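# Pull the lettered cube off its shelf strip, hold it aloft

## Task

Get the lettered cube that sits on one of the shelf's strips out of the shelf. Until that cube is clear of the shelf, no other strip may be slid in or out by more than a small amount, or the attempt fails. Afterwards, keep the cube motionless in the gripper, well above the table and in front of the shelf.

## Robot and tools

Robot: one six-joint arm (a Trossen WXAI follower) with a two-finger parallel gripper. Joint order everywhere: waist, shoulder, elbow, wrist pitch, wrist yaw, wrist roll, then the gripper. The fingers point along the gripper's +x axis and close along its y axis. Three 504x504 cameras: cam_high, cam_low, cam_wrist (on the hand).

Frame: positions are in the scene frame, in metres. The origin is on the table surface straight under the arm's base, +z is up, and +y is to your left when facing along +x. The base can sit slightly tilted. end_effector_position is the point midway between the finger pads, roughly 3-4 cm short of the fingertips; orientation comes as end_effector_quat_wxyz. The reported position grows less accurate at long reach.

execute_actions(actions, pictures): actions holds zero or one item.
- Empty list []: nothing new is commanded; returns the current state plus pictures.
- Move: {"rows": [[...], ...], "steps": n}. rows is a single list (one arm) of 1 to 15 rows; steps is 4 to 15 control steps of 1/30 s each, default 15. Each row covers one step; if rows run out, the final row repeats.
- Wait: {"steps": n} with no rows, n up to 300; it ends when n steps have elapsed since the previous result, your reply time included.
- pictures: true adds camera images to a move or wait result.
A refused call moves nothing.

Each row is 7 numbers, each in [-1, 1]. The first six are joint offsets, not targets: each is a displacement measured from the joint angles shown in the most recent result that lists them (before any such result in this scene, and for a second call within the same reply, from the robot's pose when the action begins). Rows are not added onto one another; repeating a row holds the same target. Scale: 1.0 equals 0.9615 rad for waist, shoulder and elbow, 1.713 rad for wrist pitch, 1.767 rad for wrist yaw, 1.728 rad for wrist roll. Joint ranges in rad: waist -3.054 to 3.054, shoulder 0.000 to 3.142, elbow 0.000 to 2.356, wrist pitch -1.571 to 1.571, wrist yaw -1.571 to 1.571, wrist roll -3.142 to 3.142. A request more than 0.010 rad beyond an end is refused; true ends can differ by up to 0.010 rad, and a request past the true end is clipped to it, reported as "joint sent to its limit" (possibly about an earlier, still-running action). No such line does not prove there is more room. Sending all zeros is not a pause: it pulls the arm back to the reference angles.

The 7th number is the gripper opening, absolute: +1 fully open (pad gap 0.088 m), about -0.80 where empty fingers touch; below that nothing changes. Going from open to shut takes at least 0.5 s. grip_measured reports the finger opening on this same scale. To hold something, keep commanding roughly 0.07 below grip_measured; a smaller margin squeezes less. While squeezing, readings may read up to ~0.061 narrower than the real pad spacing, and a constant ~1 mm bias is possible. Very thin parts (under ~3 mm) get proportionally less force.

Motion limits: each step, a joint's target stays within a fixed lead of its measured angle (0.211 rad waist/shoulder/elbow, 0.213 wrist pitch, 0.267 wrist yaw, 0.228 wrist roll), and targets are scaled back if they would put the hand over 70 mm from where it is. Big offsets therefore take several calls. Friction, worst at long reach, can leave a joint short or ignore a tiny change, so check Joint positions after moves.

Timing: the result is captured 4 steps before the action ends; those steps run while you compose your reply, and the next action waits for them. Between calls the arm keeps heading for the last row's target until it stalls or a step is HELD; fingers keep moving regardless. Thinking time passes in the simulation.

Result lines: the state line (position, quaternion, linear and angular velocities in m/s and rad/s); Joint positions and Joint velocities (six joints in rad, rad/s, then pad gap in m, m/s); grip_measured; Joint torques (total drive output, noisy and offset, nonzero in free air); External joint torques (estimated push-back from outside forces, including friction and held weight; may say "no reading"). "joint command not followed" means a self-clearance check altered or blocked targets (mounting blocks and posts count as the arm). HELD flags steps where your row was partly or wholly not sent. TORQUE FAULT: contact torque hit a joint's load limit (waist 16.8, shoulder 20.8, elbow 20.8, wrist pitch 5.49, wrist yaw 5.47, wrist roll 5.13 N m, held weight included); the arm halts 10 s and drops the rest of the call. MOTOR HOT appears from 50 °C; at 95 °C an OVER-TEMPERATURE FAULT holds the arm, and if it does not cool within 30-60 s power cuts and the arm goes limp.



Cautions: do not shift any other strip noticeably before the cube is out; do not push anything off the table; avoid drops, slips, slamming, hard collisions and forceful pushes; loose objects may occasionally be nudged by an outside disturbance. Smooth, economical motion is preferred.

Each tool is called after ">>>" as name(argument=value, ...) on one line, values as JSON.

## Session

>>> execute_actions(actions=[])

Scene clock: 0.00 s of 4200.00 s.
end_effector_position=(+0.2541, +0.1834, +0.1487) grip_measured=+0.853 end_effector_quat_wxyz=(+0.655, +0.132, +0.682, -0.296) end_effector_velocity=(-0.001, -0.002, +0.000) end_effector_angular_velocity=(-0.003, +0.010, -0.007)
Joint positions: [ 0.845  2.753  1.717 -1.418  0.532  1.73   0.081]
Joint velocities: [-0.002 -0.002 -0.002 -0.007 -0.007  0.007 -0.   ]
Joint torques (N m, as the arm reports them, + toward a larger angle): no reading
External joint torques (N m, as the arm's controller estimates them; a push from outside toward a larger angle lowers the number): no reading
Heat: hottest waist 23 °C (+0.0 °C/min).

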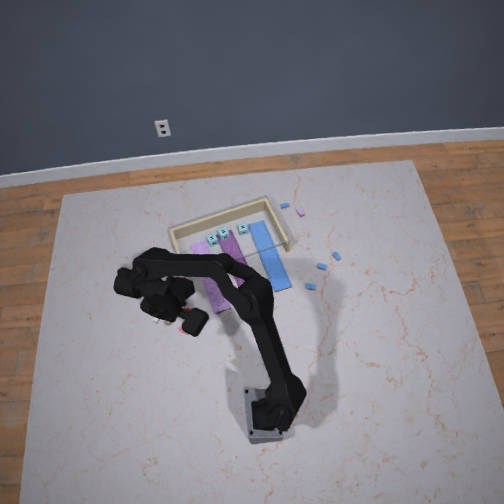

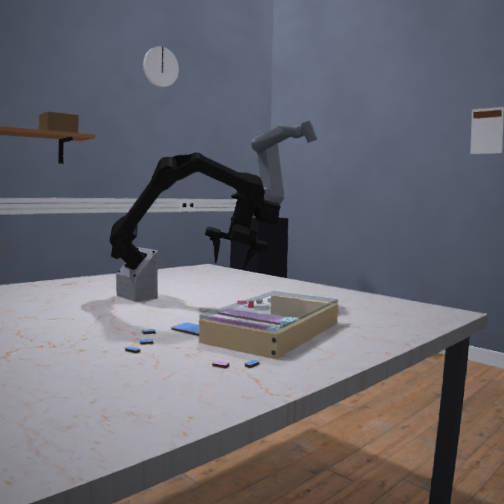

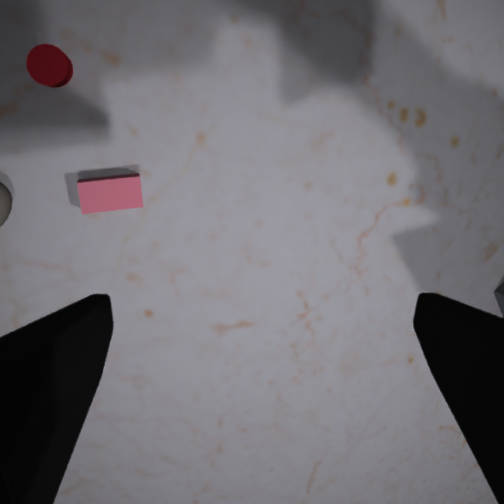

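Go to the earlier viewing pose (0.586, 2.002, 1.53, -1.056, 0.914, 0.707).

>>> execute_actions(actions=[{"rows":[[0,-0.3,0,0,0,-0.2,0.7],[0,-0.3,0,0,0,-0.2,0.7],[0,-0.3,0,0,0,-0.2,0.7],[0,-0.3,0,0,0,-0.2,0.7],[-0.27,-0.78,-0.195,0.21,0.216,-0.45,0.7]]}])

>>> execute_actions(actions=[{"steps":22}], pictures=true)

Scene clock: 0.50 s of 4200.00 s.
end_effector_position=(+0.3633, +0.0781, +0.2034) grip_measured=+0.706 end_effector_quat_wxyz=(+0.757, +0.190, +0.596, -0.186) end_effector_velocity=(+0.274, -0.488, +0.043) end_effector_angular_velocity=(-0.117, -0.702, -0.093)
Joint positions: [ 0.647  2.323  1.579 -1.157  0.812  1.203  0.074]
Joint velocities: [-0.896 -1.209 -0.481  0.842  0.828 -1.619 -0.002]
Joint torques (N m, as the arm reports them, + toward a larger angle): [  9.79 -12.39   4.21   0.71   0.35  -0.12]
External joint torques (N m, as the arm's controller estimates them; a push from outside toward a larger angle lowers the number): [ 1.53 -4.37 -0.94  0.38  0.18 -0.13]
Heat: hottest waist 23 °C (+0.0 °C/min).
Steps of this call (steps 1 to 4: nothing new was sent; steps 5 to 15: the first 11 steps of this action). Readings (joint positions):
5: [0.845 2.731 1.715 -1.413 0.532 1.686]
6: [0.845 2.705 1.707 -1.414 0.530 1.621]
8: [0.845 2.622 1.704 -1.416 0.530 1.511]
12: [0.753 2.434 1.633 -1.272 0.702 1.348]
15: the state above

Scene clock: 1.23 s of 4200.00 s.
end_effector_position=(+0.3913, -0.0190, +0.2689) grip_measured=+0.703 end_effector_quat_wxyz=(+0.807, +0.243, +0.508, -0.176) end_effector_velocity=(-0.004, -0.001, -0.002) end_effector_angular_velocity=(-0.014, +0.018, +0.034)
Joint positions: [ 0.583  2.     1.535 -1.06   0.911  0.957  0.073]
Joint velocities: [-0.002 -0.002 -0.002 -0.022 -0.007 -0.022  0.   ]
Joint torques (N m, as the arm reports them, + toward a larger angle): [ 7.17 -5.28  4.03  1.21  0.25 -0.17]
External joint torques (N m, as the arm's controller estimates them; a push from outside toward a larger angle lowers the number): [ 1.37 -0.69 -0.74  0.46  0.09 -0.16]
Heat: hottest waist 23 °C (+0.0 °C/min).
Kept back: nothing.
Steps of this call (steps 1 to 4: the last 4 steps of your previous action; steps 5 to 22: the robot went on to your last target). Readings (joint positions):
1: [0.620 2.281 1.565 -1.132 0.838 1.147]
2: [0.600 2.235 1.555 -1.113 0.858 1.095]
4: [0.580 2.138 1.545 -1.086 0.884 1.026]
8: [0.582 2.006 1.546 -1.065 0.910 0.973]
22: the state above

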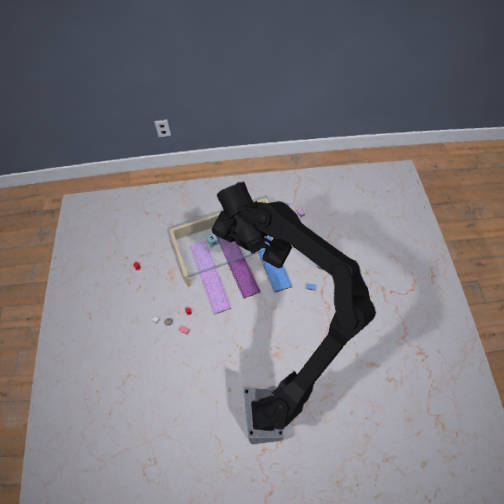

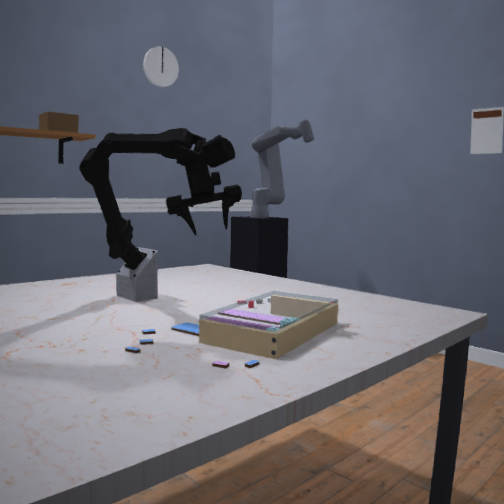

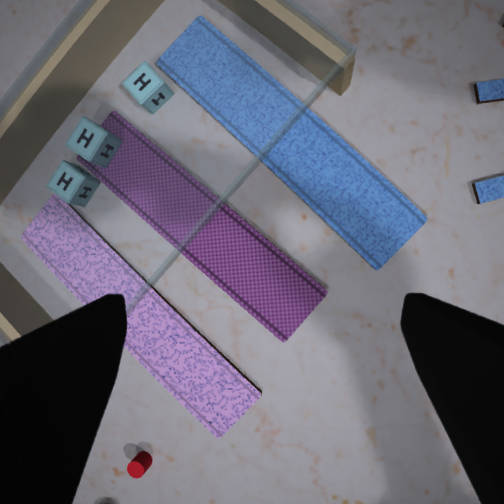

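>>> zoom_image(camera="cam_wrist", region=[10,40,210,240])

Region (10, 40, 210, 240) of cam_wrist's 504x504 image, scaled by 2.520, with more detail than that image has.

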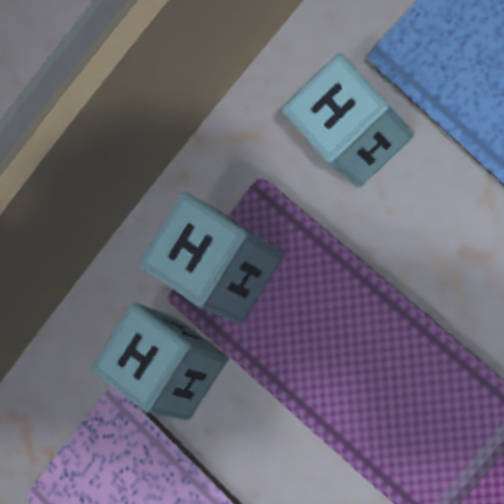

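>>> execute_actions(actions=[{"rows":[[-0.03,0.035,-0.005,0,-0.02,-0.08,0.7],[-0.06,0.07,-0.01,0,-0.04,-0.16,0.7],[-0.09,0.105,-0.015,0,-0.06,-0.24,0.7],[-0.12,0.14,-0.02,0.01,-0.08,-0.3,0.7],[-0.15,0.175,-0.025,0.02,-0.088,-0.36,0.7],[-0.18,0.21,-0.03,0.03,-0.088,-0.42,0.7],[-0.21,0.245,-0.035,0.045,-0.088,-0.47,0.7],[-0.24,0.28,-0.04,0.06,-0.088,-0.5,0.7],[-0.27,0.315,-0.045,0.075,-0.088,-0.53,0.7],[-0.3,0.35,-0.05,0.088,-0.088,-0.53,0.7],[-0.32,0.37,-0.052,0.094,-0.088,-0.53,0.7],[-0.333,0.384,-0.052,0.097,-0.088,-0.532,0.7]]}])

>>> execute_actions(actions=[{"steps":18}], pictures=true)

Scene clock: 2.17 s of 4200.00 s.
end_effector_position=(+0.3960, +0.0108, +0.1214) grip_measured=+0.703 end_effector_quat_wxyz=(+0.739, -0.008, +0.674, +0.013) end_effector_velocity=(-0.046, +0.020, -0.523) end_effector_angular_velocity=(-0.290, +1.007, +1.649)
Joint positions: [ 0.341  2.276  1.502 -0.945  0.767  0.294  0.073]
Joint velocities: [-0.872  0.935 -0.144  0.505 -0.066 -1.883 -0.   ]
Joint torques (N m, as the arm reports them, + toward a larger angle): [ 8.6  -7.28  3.24  0.62 -0.09 -0.15]
External joint torques (N m, as the arm's controller estimates them; a push from outside toward a larger angle lowers the number): [ 1.14  0.74 -1.23  0.39 -0.15 -0.15]
Heat: hottest waist 24 °C (+0.0 °C/min).
Steps of this call (steps 1 to 15: the robot went on to your last target; steps 16 to 17: nothing new was sent; steps 18 to 28: the first 11 steps of this action). Readings (joint positions):
18: [0.581 2.003 1.535 -1.060 0.908 0.926]
19: [0.574 2.010 1.535 -1.060 0.895 0.867]
21: [0.542 2.043 1.535 -1.057 0.847 0.738]
25: [0.431 2.173 1.520 -1.007 0.780 0.485]
28: the state above

Scene clock: 2.77 s of 4200.00 s.
end_effector_position=(+0.3872, +0.0132, +0.0723) grip_measured=+0.703 end_effector_quat_wxyz=(+0.699, -0.093, +0.703, +0.093) end_effector_velocity=(-0.001, -0.001, -0.002) end_effector_angular_velocity=(+0.005, +0.012, -0.008)
Joint positions: [ 0.26   2.363  1.483 -0.896  0.759  0.042  0.073]
Joint velocities: [-0.007  0.002  0.002 -0.007 -0.007  0.007 -0.   ]
Joint torques (N m, as the arm reports them, + toward a larger angle): [ 8.6  -7.14  3.81  0.58 -0.11 -0.13]
External joint torques (N m, as the arm's controller estimates them; a push from outside toward a larger angle lowers the number): [ 1.62 -0.45  0.09  0.35 -0.11 -0.13]
Heat: hottest waist 24 °C (+0.0 °C/min).
Kept back: nothing.
Steps of this call (steps 1 to 4: the last 4 steps of your previous action; steps 5 to 18: the robot went on to your last target). Readings (joint positions):
1: [0.313 2.305 1.498 -0.930 0.765 0.230]
2: [0.290 2.328 1.493 -0.920 0.763 0.173]
4: [0.260 2.355 1.484 -0.910 0.762 0.104]
8: [0.256 2.363 1.482 -0.898 0.761 0.056]
18: the state above

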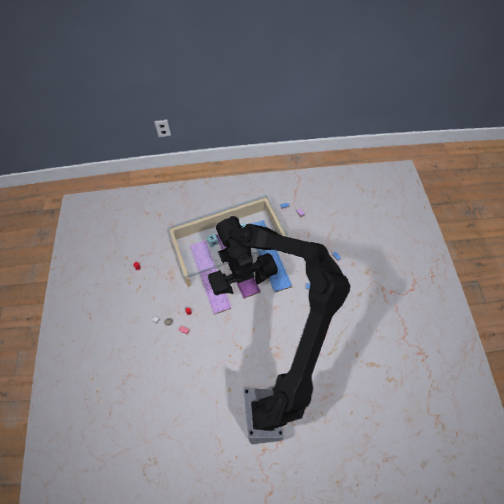

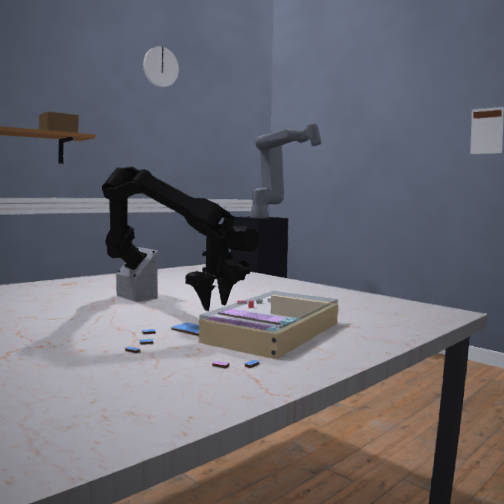

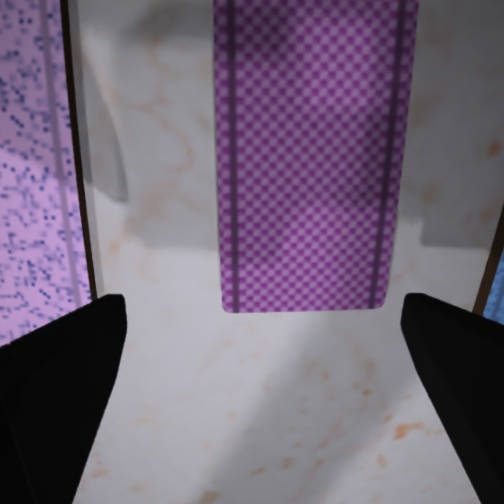

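>>> execute_actions(actions=[{"rows":[[-0.016,0,0.02,0.002,0.003,-0.03,0.75],[-0.032,0.002,0.042,0.004,0.005,-0.059,0.75],[-0.032,0.002,0.042,0.004,0.005,-0.059,0.75],[-0.032,0.002,0.042,0.004,0.005,-0.059,0.75],[-0.032,0.002,0.042,0.004,0.005,-0.059,0.75],[-0.032,0.002,0.042,0.004,0.005,-0.059,0.75],[-0.04,0.01,0.028,0.015,0.006,-0.066,0.75],[-0.048,0.017,0.016,0.027,0.007,-0.073,0.75],[-0.056,0.022,0.007,0.038,0.008,-0.079,0.75],[-0.064,0.027,-0.001,0.05,0.008,-0.086,0.75],[-0.07,0.032,-0.008,0.061,0.009,-0.092,0.75]]}])

>>> execute_actions(actions=[{"steps":13}], pictures=true)

Scene clock: 3.57 s of 4200.00 s.
end_effector_position=(+0.4011, +0.0015, +0.0598) grip_measured=+0.746 end_effector_quat_wxyz=(+0.703, -0.108, +0.694, +0.110) end_effector_velocity=(+0.001, +0.000, -0.105) end_effector_angular_velocity=(-0.013, -0.005, +0.082)
Joint positions: [ 0.211  2.369  1.5   -0.834  0.767 -0.088  0.076]
Joint velocities: [-0.178  0.1   -0.173  0.447  0.037 -0.33   0.   ]
Joint torques (N m, as the arm reports them, + toward a larger angle): [ 8.01 -6.08  2.2   0.59  0.19 -0.16]
External joint torques (N m, as the arm's controller estimates them; a push from outside toward a larger angle lowers the number): [ 1.05  0.27 -1.13  0.38  0.21 -0.16]
Heat: hottest waist 24 °C (+0.0 °C/min).
Steps of this call (steps 1 to 13: the robot went on to your last target; steps 14 to 24: the first 11 steps of this action). Readings (joint positions):
14: [0.259 2.363 1.484 -0.896 0.759 0.032]
15: [0.257 2.363 1.488 -0.896 0.759 0.009]
17: [0.245 2.363 1.501 -0.893 0.759 -0.026]
21: [0.225 2.363 1.512 -0.878 0.764 -0.057]
24: the state above

Scene clock: 4.00 s of 4200.00 s.
end_effector_position=(+0.3986, +0.0019, +0.0465) grip_measured=+0.747 end_effector_quat_wxyz=(+0.699, -0.111, +0.698, +0.112) end_effector_velocity=(-0.000, +0.001, -0.002) end_effector_angular_velocity=(+0.007, +0.001, +0.004)
Joint positions: [ 0.19   2.385  1.48  -0.794  0.77  -0.113  0.076]
Joint velocities: [-0.002  0.002 -0.002  0.007 -0.007 -0.007 -0.   ]
Joint torques (N m, as the arm reports them, + toward a larger angle): [ 8.79 -6.86  2.64  0.67  0.15 -0.16]
External joint torques (N m, as the arm's controller estimates them; a push from outside toward a larger angle lowers the number): [ 1.59 -0.1  -0.85  0.42  0.17 -0.17]
Heat: hottest waist 24 °C (+0.0 °C/min).
Kept back: nothing.
Steps of this call (steps 1 to 4: the last 4 steps of your previous action; steps 5 to 13: the robot went on to your last target). Readings (joint positions):
1: [0.205 2.373 1.495 -0.821 0.768 -0.095]
2: [0.200 2.376 1.490 -0.812 0.769 -0.101]
4: [0.193 2.382 1.483 -0.804 0.769 -0.107]
8: [0.190 2.385 1.480 -0.796 0.770 -0.112]
13: the state above

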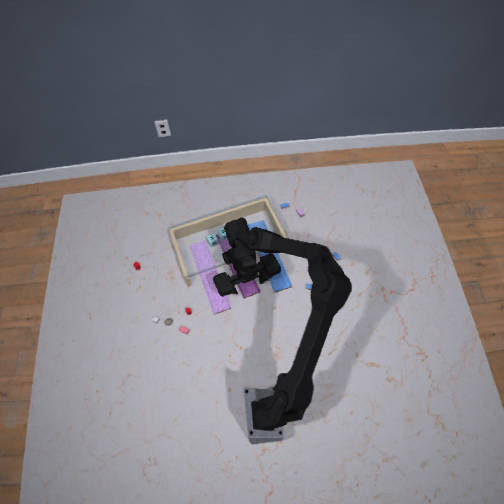

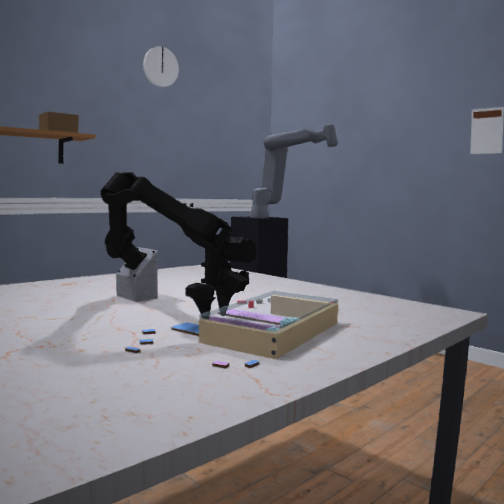

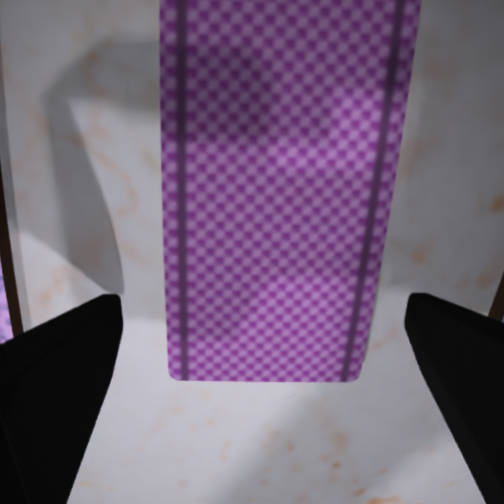

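>>> execute_actions(actions=[{"rows":[[-0.011,0.016,-0.016,0.019,0,-0.006,0.75]],"steps":12}])

>>> execute_actions(actions=[{"rows":[[0.002,0,0,0,0,0,0.15]]}], pictures=true)

Scene clock: 4.43 s of 4200.00 s.
end_effector_position=(+0.3992, +0.0017, +0.0407) grip_measured=+0.747 end_effector_quat_wxyz=(+0.701, -0.106, +0.697, +0.108) end_effector_velocity=(-0.006, +0.004, -0.005) end_effector_angular_velocity=(+0.020, +0.018, +0.025)
Joint positions: [ 0.179  2.389  1.471 -0.766  0.77  -0.119  0.076]
Joint velocities: [-0.007  0.002 -0.017  0.007 -0.022 -0.022  0.   ]
Joint torques (N m, as the arm reports them, + toward a larger angle): [ 8.56 -6.74  2.67  0.68  0.01 -0.16]
External joint torques (N m, as the arm's controller estimates them; a push from outside toward a larger angle lowers the number): [ 1.16  0.15 -0.83  0.42  0.04 -0.16]
Heat: hottest waist 24 °C (+0.0 °C/min).
Steps of this call (steps 1 to 5: the robot went on to your last target; steps 6 to 13: the first 8 steps of this action). Readings (joint positions):
6: [0.190 2.385 1.478 -0.788 0.770 -0.115]
7: [0.188 2.385 1.476 -0.779 0.770 -0.116]
9: [0.184 2.387 1.474 -0.771 0.770 -0.118]
13: the state above

Scene clock: 4.93 s of 4200.00 s.
end_effector_position=(+0.3994, +0.0018, +0.0407) grip_measured=+0.253 end_effector_quat_wxyz=(+0.701, -0.106, +0.697, +0.108) end_effector_velocity=(-0.005, -0.001, -0.000) end_effector_angular_velocity=(+0.004, +0.018, +0.021)
Joint positions: [ 0.179  2.389  1.471 -0.764  0.77  -0.119  0.051]
Joint velocities: [-0.002 -0.002 -0.002 -0.022 -0.007 -0.007  0.   ]
Joint torques (N m, as the arm reports them, + toward a larger angle): [ 8.7  -8.09  3.24  0.49  0.01 -0.03]
External joint torques (N m, as the arm's controller estimates them; a push from outside toward a larger angle lowers the number): [ 1.49 -1.2  -0.22  0.25  0.03 -0.03]
Heat: hottest waist 25 °C (+0.0 °C/min).
Steps of this call (steps 1 to 4: the last 4 steps of your previous action; steps 5 to 15: the first 11 steps of this action, its rows measured from where the robot was after step 4). Readings (joint positions):
4: [0.179 2.389 1.471 -0.764 0.770 -0.119]
5: [0.179 2.389 1.471 -0.764 0.770 -0.119]
6: [0.179 2.389 1.471 -0.764 0.770 -0.119]
8: [0.179 2.389 1.471 -0.764 0.770 -0.119]
12: [0.179 2.389 1.471 -0.764 0.770 -0.119]
15: the state above

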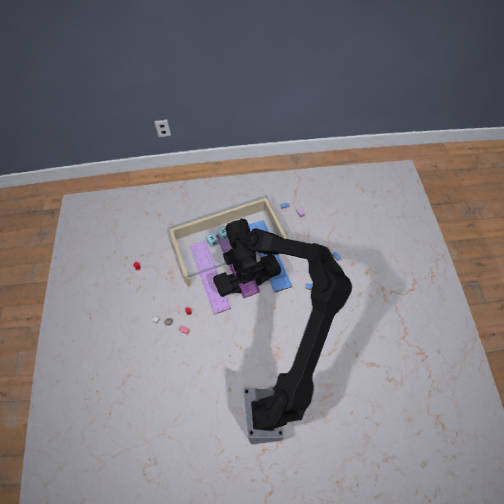

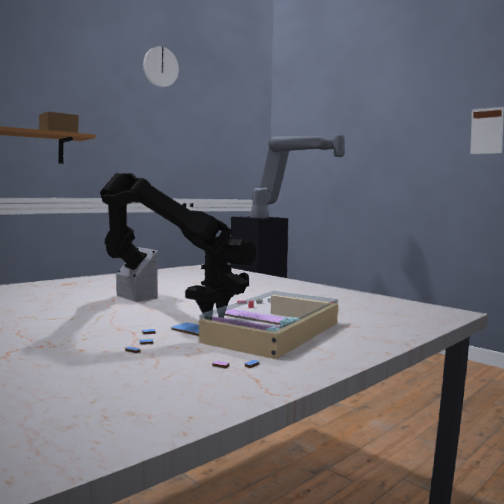

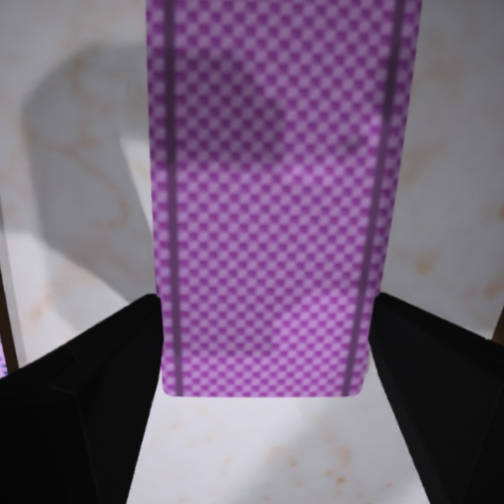

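>>> execute_actions(actions=[{"rows":[[0,-0.018,-0.017,0.002,0,0,0.15],[-0.001,-0.027,-0.032,0.006,0,-0.001,0.15],[-0.002,-0.04,-0.054,0.012,0,-0.003,0.15],[-0.003,-0.055,-0.079,0.018,0,-0.004,0.15],[-0.004,-0.07,-0.104,0.025,0.001,-0.005,0.15],[-0.005,-0.085,-0.129,0.031,0.001,-0.006,0.15],[-0.007,-0.1,-0.154,0.037,0.002,-0.007,0.15],[-0.008,-0.115,-0.179,0.043,0.002,-0.008,0.15],[-0.009,-0.13,-0.203,0.049,0.002,-0.009,0.15],[-0.01,-0.145,-0.227,0.055,0.003,-0.009,0.15],[-0.012,-0.16,-0.251,0.06,0.003,-0.01,0.15],[-0.013,-0.175,-0.275,0.065,0.003,-0.011,0.15],[-0.014,-0.19,-0.298,0.07,0.004,-0.012,0.15],[-0.015,-0.204,-0.32,0.075,0.004,-0.013,0.15],[-0.016,-0.214,-0.335,0.078,0.004,-0.014,0.15]]}])

>>> execute_actions(actions=[{"steps":9}])

>>> execute_actions(actions=[{"rows":[[0,-0.018,-0.016,0.002,0,-0.002,0.15],[-0.001,-0.027,-0.029,0.005,0,-0.003,0.15],[-0.003,-0.04,-0.048,0.01,0,-0.004,0.15],[-0.004,-0.055,-0.07,0.015,0,-0.005,0.15],[-0.006,-0.07,-0.092,0.02,0.001,-0.007,0.15],[-0.007,-0.085,-0.114,0.025,0.001,-0.008,0.15],[-0.009,-0.1,-0.136,0.03,0.001,-0.009,0.15],[-0.01,-0.115,-0.158,0.034,0.002,-0.01,0.15],[-0.012,-0.13,-0.18,0.039,0.002,-0.012,0.15],[-0.013,-0.146,-0.201,0.043,0.002,-0.013,0.15],[-0.015,-0.161,-0.222,0.047,0.002,-0.014,0.15],[-0.017,-0.176,-0.243,0.051,0.003,-0.015,0.15],[-0.018,-0.192,-0.264,0.055,0.003,-0.016,0.15],[-0.02,-0.206,-0.283,0.059,0.003,-0.017,0.15],[-0.021,-0.216,-0.296,0.061,0.003,-0.018,0.15]]}])

>>> execute_actions(actions=[{"steps":10}], pictures=true)

Scene clock: 6.03 s of 4200.00 s.
end_effector_position=(+0.3683, -0.0068, +0.0402) grip_measured=+0.253 end_effector_quat_wxyz=(+0.701, -0.106, +0.697, +0.109) end_effector_velocity=(-0.129, -0.042, -0.004) end_effector_angular_velocity=(+0.007, +0.032, +0.017)
Joint positions: [ 0.173  2.285  1.293 -0.687  0.77  -0.129  0.051]
Joint velocities: [-0.046 -0.422 -0.676  0.256 -0.007 -0.051  0.   ]
Joint torques (N m, as the arm reports them, + toward a larger angle): [ 7.78 -9.31  2.42  0.66  0.13 -0.16]
External joint torques (N m, as the arm's controller estimates them; a push from outside toward a larger angle lowers the number): [ 1.11 -3.08 -0.82  0.44  0.14 -0.16]
Heat: hottest waist 25 °C (+19.9 °C/min).
Steps of this call (steps 1 to 4: the last 4 steps of your previous action; steps 5 to 15: the robot went on to your last target; steps 16 to 22: nothing new was sent; steps 23 to 33: the first 11 steps of this action). Readings (joint positions):
23: [0.179 2.389 1.470 -0.764 0.770 -0.119]
24: [0.179 2.387 1.466 -0.761 0.770 -0.119]
26: [0.179 2.374 1.444 -0.749 0.770 -0.119]
30: [0.177 2.327 1.361 -0.716 0.770 -0.125]
33: the state above

Scene clock: 6.33 s of 4200.00 s.
end_effector_position=(+0.3426, -0.0154, +0.0396) grip_measured=+0.253 end_effector_quat_wxyz=(+0.699, -0.107, +0.698, +0.109) end_effector_velocity=(-0.015, -0.001, +0.000) end_effector_angular_velocity=(+0.021, +0.007, +0.007)
Joint positions: [ 0.164  2.2    1.16  -0.635  0.772 -0.139  0.051]
Joint velocities: [-0.002 -0.046 -0.071  0.022 -0.022 -0.007 -0.   ]
Joint torques (N m, as the arm reports them, + toward a larger angle): [ 7.36 -8.66  2.46  0.62  0.16 -0.13]
External joint torques (N m, as the arm's controller estimates them; a push from outside toward a larger angle lowers the number): [ 1.08 -2.91 -0.76  0.34  0.18 -0.13]
Heat: hottest waist 25 °C (+18.9 °C/min).
Kept back: nothing.
Steps of this call (steps 1 to 4: the last 4 steps of your previous action; steps 5 to 9: the robot went on to your last target). Readings (joint positions):
1: [0.172 2.270 1.270 -0.677 0.770 -0.131]
2: [0.170 2.256 1.247 -0.668 0.770 -0.132]
4: [0.167 2.228 1.203 -0.652 0.771 -0.135]
8: [0.165 2.202 1.163 -0.637 0.772 -0.139]
9: the state above

Scene clock: 6.70 s of 4200.00 s.
end_effector_position=(+0.3107, -0.0251, +0.0395) grip_measured=+0.253 end_effector_quat_wxyz=(+0.699, -0.107, +0.699, +0.110) end_effector_velocity=(-0.129, -0.040, +0.001) end_effector_angular_velocity=(+0.025, +0.017, +0.007)
Joint positions: [ 0.154  2.094  1.002 -0.575  0.772 -0.154  0.051]
Joint velocities: [-0.051 -0.437 -0.603  0.198 -0.022 -0.066 -0.   ]
Joint torques (N m, as the arm reports them, + toward a larger angle): [ 6.52 -8.02  2.3   0.62  0.1  -0.08]
External joint torques (N m, as the arm's controller estimates them; a push from outside toward a larger angle lowers the number): [ 0.87 -2.82 -0.75  0.37  0.12 -0.08]
Heat: hottest waist 25 °C (+17.9 °C/min).
Steps of this call (steps 1 to 11: the first 11 steps of this action). Readings (joint positions):
1: [0.164 2.199 1.158 -0.634 0.772 -0.139]
2: [0.164 2.196 1.154 -0.632 0.772 -0.139]
4: [0.164 2.184 1.135 -0.623 0.772 -0.141]
8: [0.159 2.136 1.063 -0.597 0.772 -0.148]
11: the state above

Scene clock: 7.03 s of 4200.00 s.
end_effector_position=(+0.2853, -0.0330, +0.0395) grip_measured=+0.253 end_effector_quat_wxyz=(+0.699, -0.107, +0.699, +0.109) end_effector_velocity=(-0.007, -0.002, +0.001) end_effector_angular_velocity=(+0.009, -0.009, -0.021)
Joint positions: [ 0.144  2.007  0.884 -0.535  0.773 -0.165  0.051]
Joint velocities: [-0.002 -0.037 -0.042  0.022 -0.007  0.007 -0.   ]
Joint torques (N m, as the arm reports them, + toward a larger angle): [ 6.11 -7.27  2.3   0.67  0.15 -0.13]
External joint torques (N m, as the arm's controller estimates them; a push from outside toward a larger angle lowers the number): [ 0.94 -2.63 -0.61  0.41  0.17 -0.13]
Heat: hottest waist 25 °C (+17.1 °C/min).
Kept back: nothing.
Steps of this call (steps 1 to 4: the last 4 steps of your previous action; steps 5 to 10: the robot went on to your last target). Readings (joint positions):
1: [0.153 2.079 0.982 -0.568 0.772 -0.156]
2: [0.151 2.064 0.962 -0.560 0.772 -0.158]
4: [0.148 2.036 0.923 -0.548 0.772 -0.162]
8: [0.145 2.010 0.888 -0.537 0.773 -0.165]
10: the state above

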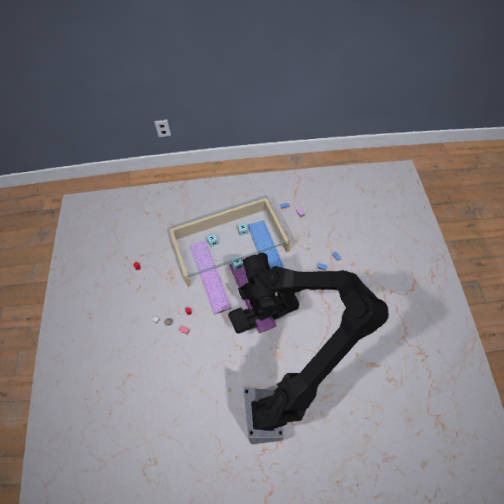

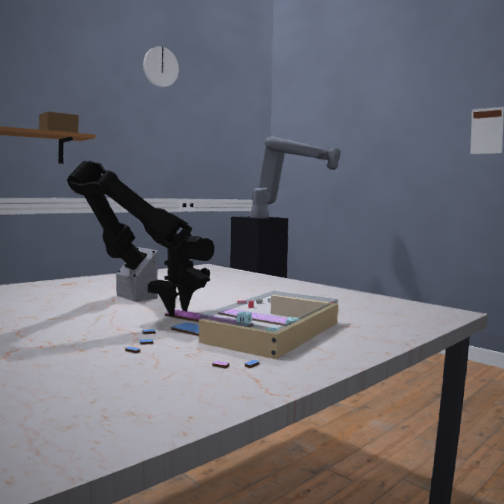

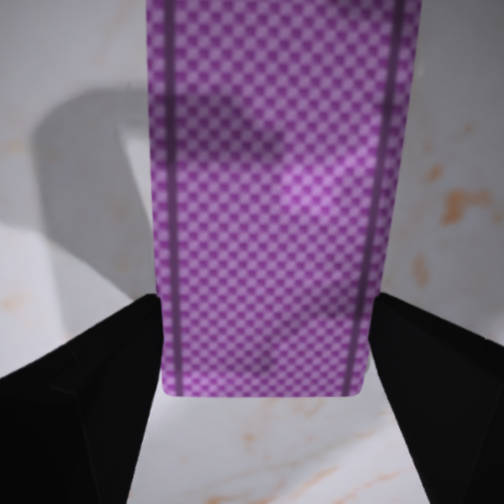

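>>> execute_actions(actions=[{"rows":[[-0.001,-0.018,-0.016,0.003,0,-0.002,0.15],[-0.002,-0.029,-0.029,0.006,0,-0.004,0.15],[-0.004,-0.044,-0.048,0.01,0,-0.006,0.15],[-0.006,-0.062,-0.07,0.014,0,-0.007,0.15],[-0.009,-0.08,-0.092,0.018,0.001,-0.009,0.15],[-0.011,-0.099,-0.114,0.022,0.001,-0.011,0.15],[-0.014,-0.118,-0.136,0.026,0.001,-0.013,0.15],[-0.017,-0.137,-0.158,0.03,0.002,-0.015,0.15],[-0.02,-0.156,-0.18,0.033,0.002,-0.017,0.15],[-0.023,-0.175,-0.201,0.036,0.002,-0.019,0.15],[-0.026,-0.195,-0.222,0.039,0.002,-0.021,0.15],[-0.029,-0.214,-0.243,0.042,0.003,-0.024,0.15],[-0.033,-0.234,-0.264,0.044,0.003,-0.027,0.15],[-0.036,-0.253,-0.284,0.046,0.003,-0.029,0.15],[-0.039,-0.266,-0.298,0.048,0.003,-0.031,0.15]]}])

>>> execute_actions(actions=[{"steps":10}])

>>> execute_actions(actions=[{"rows":[[0,0,0,0,0,0,0.65],[0,0,0,0,0,0,0.65],[0,0,0,0,0,0,0.65],[0,0,0,0,0,0,0.65],[0,0,0,0,0,0,0.65],[0.02,-0.015,0.015,-0.025,0,0.016,0.65],[0.045,-0.027,0.03,-0.055,0,0.036,0.65],[0.07,-0.04,0.045,-0.085,0,0.055,0.65],[0.095,-0.052,0.06,-0.115,0,0.075,0.65],[0.12,-0.065,0.075,-0.145,0,0.095,0.65],[0.145,-0.077,0.09,-0.175,0,0.115,0.65],[0.17,-0.09,0.105,-0.205,0,0.135,0.65],[0.19,-0.1,0.12,-0.23,0,0.15,0.65]]}])

>>> execute_actions(actions=[{"steps":12}], pictures=true)

Scene clock: 7.77 s of 4200.00 s.
end_effector_position=(+0.2510, -0.0445, +0.0402) grip_measured=+0.253 end_effector_quat_wxyz=(+0.701, -0.104, +0.697, +0.108) end_effector_velocity=(-0.141, -0.047, +0.002) end_effector_angular_velocity=(+0.012, +0.003, -0.007)
Joint positions: [ 0.127  1.876  0.727 -0.484  0.773 -0.189  0.051]
Joint velocities: [-0.085 -0.545 -0.603  0.139 -0.007 -0.11  -0.   ]
Joint torques (N m, as the arm reports them, + toward a larger angle): [ 5.22 -6.55  2.1   0.64  0.1  -0.19]
External joint torques (N m, as the arm's controller estimates them; a push from outside toward a larger angle lowers the number): [ 0.69 -2.54 -0.67  0.4   0.12 -0.19]
Heat: hottest waist 25 °C (+15.5 °C/min).
Steps of this call (steps 1 to 11: the robot went on to your last target; steps 12 to 22: the first 11 steps of this action). Readings (joint positions):
12: [0.144 2.004 0.880 -0.532 0.773 -0.166]
13: [0.144 2.002 0.877 -0.529 0.773 -0.166]
15: [0.143 1.987 0.858 -0.522 0.773 -0.169]
19: [0.135 1.929 0.787 -0.501 0.773 -0.180]
22: the state above

Scene clock: 8.10 s of 4200.00 s.
end_effector_position=(+0.2221, -0.0533, +0.0398) grip_measured=+0.253 end_effector_quat_wxyz=(+0.701, -0.104, +0.698, +0.108) end_effector_velocity=(-0.009, -0.005, +0.003) end_effector_angular_velocity=(-0.007, -0.008, +0.019)
Joint positions: [ 0.108  1.765  0.605 -0.456  0.773 -0.214  0.051]
Joint velocities: [ 0.002 -0.051 -0.037 -0.007  0.007 -0.022 -0.   ]
Joint torques (N m, as the arm reports them, + toward a larger angle): [ 4.52 -5.41  1.99  0.7   0.14 -0.16]
External joint torques (N m, as the arm's controller estimates them; a push from outside toward a larger angle lowers the number): [ 0.57 -2.02 -0.71  0.46  0.16 -0.16]
Heat: hottest waist 25 °C (+14.8 °C/min).
Kept back: nothing.
Steps of this call (steps 1 to 4: the last 4 steps of your previous action; steps 5 to 10: the robot went on to your last target). Readings (joint positions):
1: [0.124 1.857 0.706 -0.478 0.773 -0.193]
2: [0.121 1.839 0.686 -0.473 0.773 -0.197]
4: [0.115 1.802 0.647 -0.465 0.773 -0.205]
8: [0.108 1.769 0.609 -0.458 0.773 -0.213]
10: the state above

Scene clock: 8.47 s of 4200.00 s.
end_effector_position=(+0.2168, -0.0533, +0.0627) grip_measured=+0.638 end_effector_quat_wxyz=(+0.693, -0.111, +0.704, +0.109) end_effector_velocity=(+0.002, -0.008, +0.207) end_effector_angular_velocity=(-0.067, -0.062, -0.024)
Joint positions: [ 0.187  1.73   0.65  -0.641  0.773 -0.095  0.07 ]
Joint velocities: [ 0.667 -0.344  0.403 -1.326 -0.022  0.901  0.005]
Joint torques (N m, as the arm reports them, + toward a larger angle): [ 4.98 -5.7   3.9   0.32  0.01  0.09]
External joint torques (N m, as the arm's controller estimates them; a push from outside toward a larger angle lowers the number): [ 1.09 -2.22  0.67  0.08  0.01  0.09]
Heat: hottest waist 25 °C (+14.2 °C/min).
Steps of this call (steps 1 to 11: the first 11 steps of this action). Readings (joint positions):
1: [0.108 1.764 0.605 -0.456 0.773 -0.214]
2: [0.108 1.764 0.605 -0.456 0.773 -0.214]
4: [0.108 1.764 0.605 -0.456 0.773 -0.214]
8: [0.128 1.758 0.618 -0.518 0.773 -0.177]
11: the state above

Scene clock: 8.87 s of 4200.00 s.
end_effector_position=(+0.2154, -0.0573, +0.0948) grip_measured=+0.647 end_effector_quat_wxyz=(+0.696, -0.116, +0.702, +0.101) end_effector_velocity=(-0.001, -0.000, +0.003) end_effector_angular_velocity=(+0.005, +0.002, +0.003)
Joint positions: [ 0.286  1.677  0.713 -0.845  0.773  0.039  0.071]
Joint velocities: [ 0.007 -0.007  0.007 -0.022 -0.007  0.007 -0.   ]
Joint torques (N m, as the arm reports them, + toward a larger angle): [ 4.77 -4.77  4.14  0.25  0.03  0.08]
External joint torques (N m, as the arm's controller estimates them; a push from outside toward a larger angle lowers the number): [ 1.02 -1.74  0.49  0.01  0.01  0.08]
Heat: hottest waist 25 °C (+13.5 °C/min).
Kept back: nothing.
Steps of this call (steps 1 to 4: the last 4 steps of your previous action; steps 5 to 12: the robot went on to your last target). Readings (joint positions):
1: [0.210 1.718 0.664 -0.687 0.773 -0.064]
2: [0.233 1.706 0.678 -0.733 0.773 -0.034]
4: [0.267 1.687 0.700 -0.793 0.773 0.006]
8: [0.284 1.677 0.713 -0.835 0.773 0.033]
12: the state above

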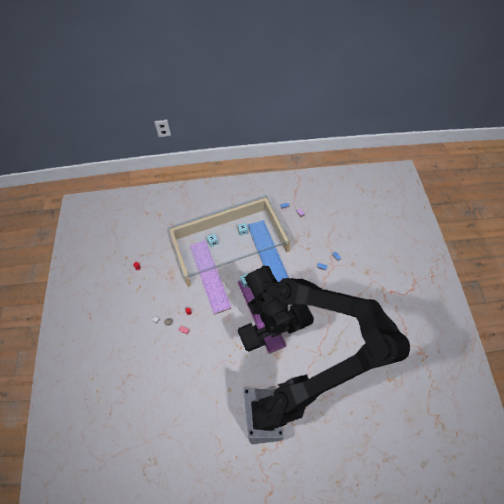

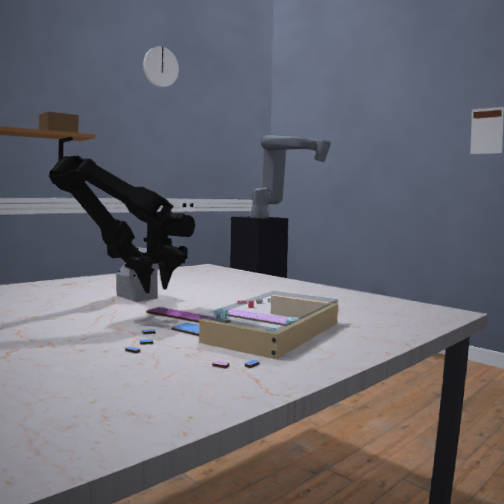

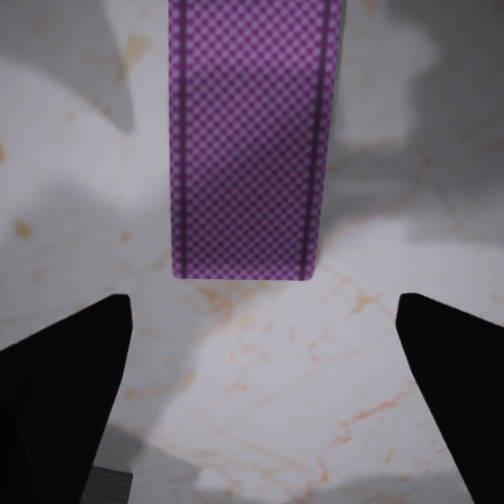

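>>> execute_actions(actions=[{"rows":[[0,0.03,0.04,-0.005,0,0,0.65],[0,0.08,0.105,-0.013,0,0,0.65],[0,0.135,0.18,-0.023,0,0,0.65],[0,0.19,0.255,-0.033,0,0,0.65],[0,0.245,0.33,-0.042,-0.003,0,0.65],[0,0.3,0.405,-0.052,-0.005,0,0.65],[0,0.355,0.48,-0.062,-0.007,0,0.65],[0,0.41,0.555,-0.071,-0.009,0,0.65],[0.003,0.465,0.63,-0.081,-0.011,0,0.65],[0.005,0.52,0.705,-0.091,-0.014,0,0.65],[0.007,0.575,0.78,-0.1,-0.014,0,0.65],[0.009,0.63,0.85,-0.11,-0.014,0,0.65],[0.011,0.685,0.92,-0.12,-0.014,0,0.65],[0.011,0.73,0.97,-0.125,-0.014,0.003,0.65],[0.011,0.76,1,-0.129,-0.014,0.003,0.65]]}])

>>> execute_actions(actions=[{"steps":14}])

>>> execute_actions(actions=[{"rows":[[0.002,0.04,0.05,-0.006,0,0,0.65],[0.002,0.09,0.105,-0.014,0,0,0.65]],"steps":15}], pictures=true)

Scene clock: 9.60 s of 4200.00 s.
end_effector_position=(+0.3251, -0.0271, +0.1048) grip_measured=+0.647 end_effector_quat_wxyz=(+0.687, -0.119, +0.708, +0.110) end_effector_velocity=(+0.329, +0.175, -0.047) end_effector_angular_velocity=(+0.018, +0.194, +0.187)
Joint positions: [ 0.286  2.086  1.224 -0.973  0.762  0.041  0.071]
Joint velocities: [ 0.002  1.541  1.761 -0.462 -0.081 -0.022 -0.   ]
Joint torques (N m, as the arm reports them, + toward a larger angle): [ 7.38 -4.39  3.87  0.13 -0.18 -0.08]
External joint torques (N m, as the arm's controller estimates them; a push from outside toward a larger angle lowers the number): [ 1.42  0.41  0.6   0.   -0.14 -0.08]
Heat: hottest waist 25 °C (+12.5 °C/min).
Steps of this call (steps 1 to 11: the robot went on to your last target; steps 12 to 22: the first 11 steps of this action). Readings (joint positions):
12: [0.287 1.679 0.717 -0.851 0.773 0.041]
13: [0.287 1.692 0.732 -0.861 0.773 0.041]
15: [0.286 1.752 0.806 -0.877 0.773 0.041]
19: [0.286 1.934 1.045 -0.925 0.772 0.041]
22: the state above

Scene clock: 10.07 s of 4200.00 s.
end_effector_position=(+0.4109, +0.0079, +0.1053) grip_measured=+0.647 end_effector_quat_wxyz=(+0.702, -0.103, +0.697, +0.106) end_effector_velocity=(-0.004, +0.005, -0.007) end_effector_angular_velocity=(-0.006, +0.039, +0.041)
Joint positions: [ 0.293  2.391  1.666 -1.063  0.751  0.041  0.071]
Joint velocities: [-0.002  0.037  0.022 -0.037 -0.007 -0.007 -0.   ]
Joint torques (N m, as the arm reports them, + toward a larger angle): [ 9.13 -6.2   4.3   0.31 -0.06  0.08]
External joint torques (N m, as the arm's controller estimates them; a push from outside toward a larger angle lowers the number): [ 1.7   0.38  0.54  0.08 -0.03  0.08]
Heat: hottest waist 25 °C (+11.9 °C/min).
Kept back: nothing.
Steps of this call (steps 1 to 4: the last 4 steps of your previous action; steps 5 to 14: the robot went on to your last target). Readings (joint positions):
1: [0.286 2.139 1.284 -0.990 0.760 0.041]
2: [0.288 2.192 1.344 -1.007 0.758 0.041]
4: [0.290 2.291 1.461 -1.033 0.755 0.041]
8: [0.293 2.386 1.617 -1.054 0.751 0.041]
14: the state above

Scene clock: 10.43 s of 4200.00 s.
end_effector_position=(+0.4238, +0.0185, +0.0993) grip_measured=+0.647 end_effector_quat_wxyz=(+0.700, -0.105, +0.698, +0.107) end_effector_velocity=(+0.010, -0.005, +0.008) end_effector_angular_velocity=(+0.016, -0.021, -0.019)
Joint positions: [ 0.293  2.466  1.755 -1.084  0.751  0.041  0.071]
Joint velocities: [-0.002 -0.007  0.037 -0.007 -0.007 -0.007  0.   ]
Joint torques (N m, as the arm reports them, + toward a larger angle): [ 9.33 -7.27  4.8   0.3   0.01 -0.03]
External joint torques (N m, as the arm's controller estimates them; a push from outside toward a larger angle lowers the number): [ 1.68  0.15  0.77  0.06  0.01 -0.03]
Heat: hottest waist 26 °C (+17.3 °C/min).
Steps of this call (steps 1 to 11: the first 11 steps of this action). Readings (joint positions):
1: [0.293 2.396 1.672 -1.069 0.751 0.041]
2: [0.293 2.410 1.691 -1.077 0.751 0.041]
4: [0.293 2.441 1.732 -1.076 0.751 0.041]
8: [0.293 2.463 1.751 -1.083 0.751 0.041]
11: the state above

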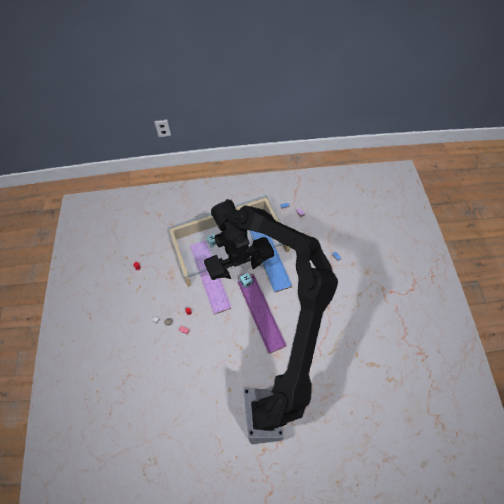

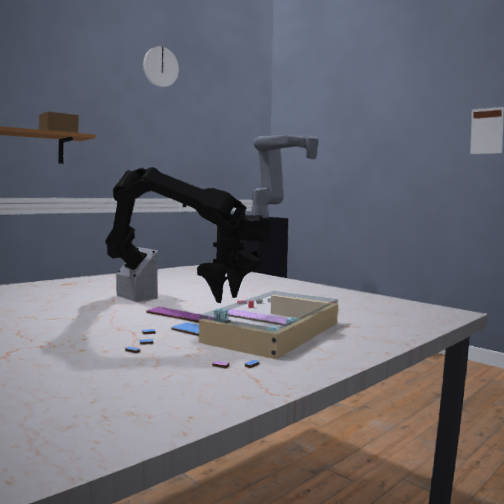

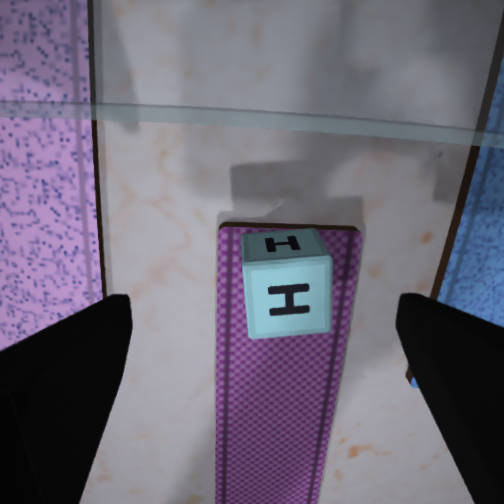

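>>> execute_actions(actions=[{"rows":[[-0.016,-0.03,-0.045,0.018,0.003,-0.013,0.65],[-0.031,-0.058,-0.088,0.037,0.006,-0.028,0.65],[-0.031,-0.058,-0.088,0.037,0.006,-0.028,0.65],[-0.031,-0.058,-0.088,0.037,0.006,-0.028,0.65],[-0.031,-0.058,-0.088,0.037,0.006,-0.028,0.65],[-0.031,-0.058,-0.088,0.037,0.006,-0.028,0.65],[-0.039,-0.045,-0.097,0.049,0.007,-0.034,0.65],[-0.047,-0.035,-0.107,0.061,0.008,-0.041,0.65],[-0.056,-0.029,-0.116,0.073,0.009,-0.047,0.65],[-0.064,-0.025,-0.126,0.085,0.009,-0.054,0.65],[-0.072,-0.021,-0.135,0.097,0.01,-0.06,0.65],[-0.081,-0.017,-0.145,0.11,0.011,-0.067,0.65],[-0.089,-0.013,-0.154,0.122,0.012,-0.074,0.65],[-0.097,-0.008,-0.163,0.134,0.012,-0.08,0.65]]}])

>>> execute_actions(actions=[{"steps":14}], pictures=true)

Scene clock: 11.17 s of 4200.00 s.
end_effector_position=(+0.4188, +0.0089, +0.0769) grip_measured=+0.647 end_effector_quat_wxyz=(+0.701, -0.106, +0.696, +0.109) end_effector_velocity=(-0.002, -0.010, -0.102) end_effector_angular_velocity=(+0.019, -0.033, +0.002)
Joint positions: [ 0.244  2.433  1.655 -0.965  0.76  -0.034  0.071]
Joint velocities: [-0.183 -0.002 -0.286  0.505  0.022 -0.286 -0.   ]
Joint torques (N m, as the arm reports them, + toward a larger angle): [ 8.29 -7.01  3.03  0.66  0.25 -0.2 ]
External joint torques (N m, as the arm's controller estimates them; a push from outside toward a larger angle lowers the number): [ 1.16 -0.34 -0.72  0.4   0.25 -0.2 ]
Heat: hottest waist 26 °C (+16.1 °C/min).
Steps of this call (steps 1 to 4: the last 4 steps of your previous action; steps 5 to 11: the robot went on to your last target; steps 12 to 22: the first 11 steps of this action). Readings (joint positions):
12: [0.292 2.465 1.754 -1.079 0.751 0.038]
13: [0.290 2.457 1.737 -1.062 0.751 0.028]
15: [0.278 2.441 1.704 -1.046 0.752 0.011]
19: [0.258 2.433 1.677 -1.014 0.758 -0.007]
22: the state above

Scene clock: 11.63 s of 4200.00 s.
end_effector_position=(+0.4180, +0.0065, +0.0496) grip_measured=+0.647 end_effector_quat_wxyz=(+0.700, -0.105, +0.698, +0.108) end_effector_velocity=(-0.000, +0.003, -0.000) end_effector_angular_velocity=(+0.008, -0.002, +0.007)
Joint positions: [ 0.196  2.449  1.604 -0.857  0.767 -0.093  0.071]
Joint velocities: [ 0.002  0.002 -0.002  0.007 -0.007 -0.007 -0.   ]
Joint torques (N m, as the arm reports them, + toward a larger angle): [ 9.34 -7.03  2.78  0.64  0.17 -0.17]
External joint torques (N m, as the arm's controller estimates them; a push from outside toward a larger angle lowers the number): [ 1.79  0.1  -0.83  0.39  0.18 -0.18]
Heat: hottest waist 26 °C (+15.5 °C/min).
Kept back: nothing.
Steps of this call (steps 1 to 4: the last 4 steps of your previous action; steps 5 to 14: the robot went on to your last target). Readings (joint positions):
1: [0.238 2.433 1.645 -0.947 0.761 -0.044]
2: [0.230 2.435 1.636 -0.927 0.763 -0.055]
4: [0.214 2.439 1.621 -0.890 0.765 -0.075]
8: [0.196 2.448 1.606 -0.865 0.767 -0.089]
14: the state above

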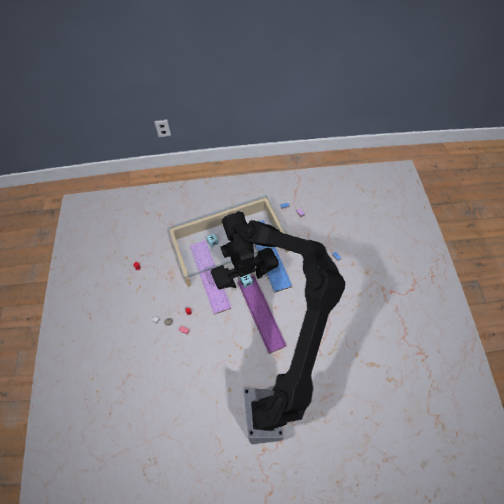

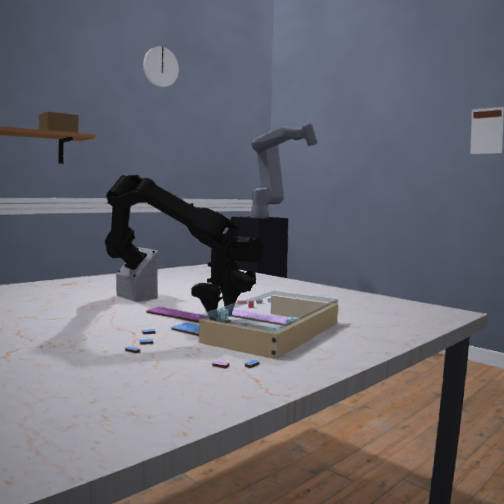

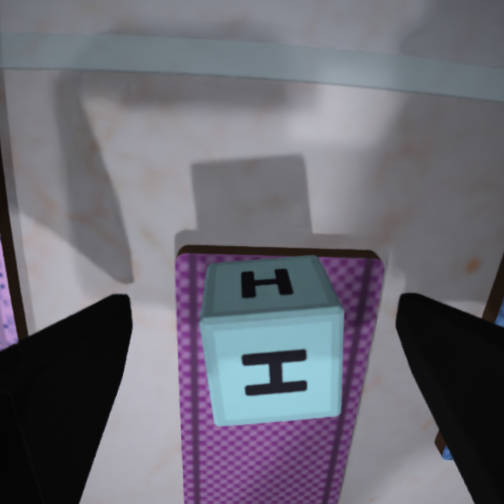

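>>> execute_actions(actions=[{"rows":[[0.006,-0.008,0,0,0,-0.04,-0.4]]}], pictures=true)

Scene clock: 12.07 s of 4200.00 s.
end_effector_position=(+0.4182, +0.0075, +0.0506) grip_measured=-0.230 end_effector_quat_wxyz=(+0.697, -0.128, +0.693, +0.131) end_effector_velocity=(+0.001, +0.003, +0.002) end_effector_angular_velocity=(+0.023, -0.006, +0.001)
Joint positions: [ 0.199  2.449  1.604 -0.857  0.767 -0.157  0.028]
Joint velocities: [ 0.002 -0.007 -0.002  0.007 -0.022 -0.007 -0.029]
Joint torques (N m, as the arm reports them, + toward a larger angle): [ 9.24 -9.43  3.55  0.5   0.01 -0.22]
External joint torques (N m, as the arm's controller estimates them; a push from outside toward a larger angle lowers the number): [ 1.8  -2.21 -0.09  0.25  0.02 -0.22]
Heat: hottest waist 26 °C (+14.9 °C/min).
Steps of this call (steps 1 to 2: the robot went on to your last target; steps 3 to 13: the first 11 steps of this action). Readings (joint positions):
3: [0.196 2.449 1.604 -0.857 0.767 -0.106]
4: [0.196 2.449 1.604 -0.857 0.767 -0.123]
6: [0.196 2.449 1.604 -0.857 0.767 -0.141]
10: [0.197 2.449 1.604 -0.857 0.767 -0.154]
13: the state above

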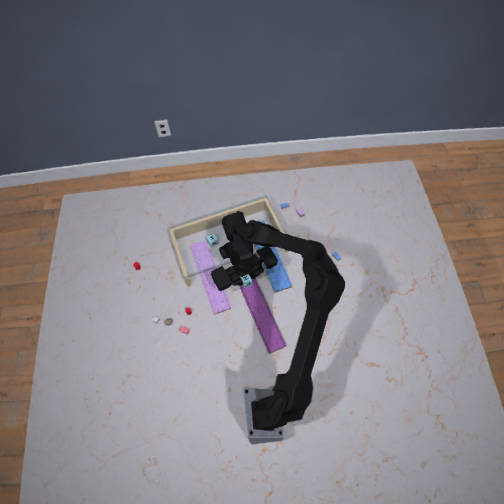

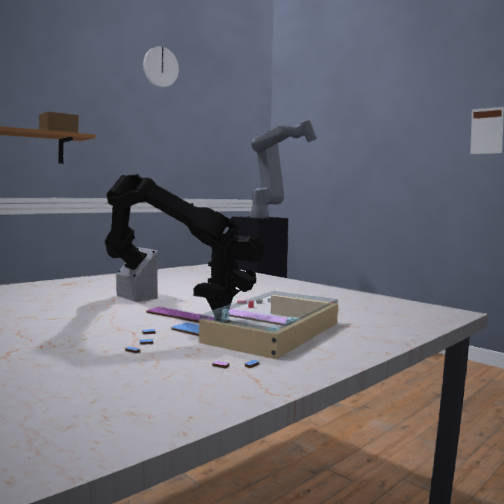

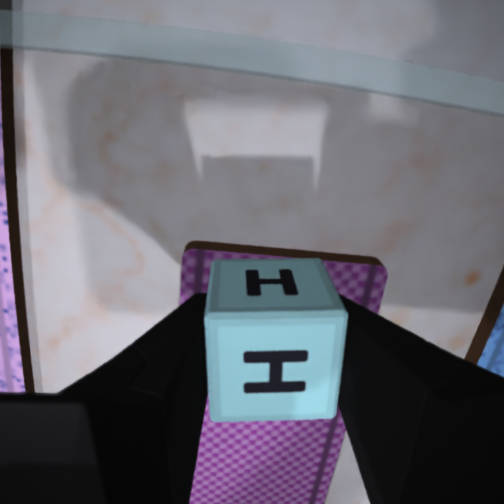

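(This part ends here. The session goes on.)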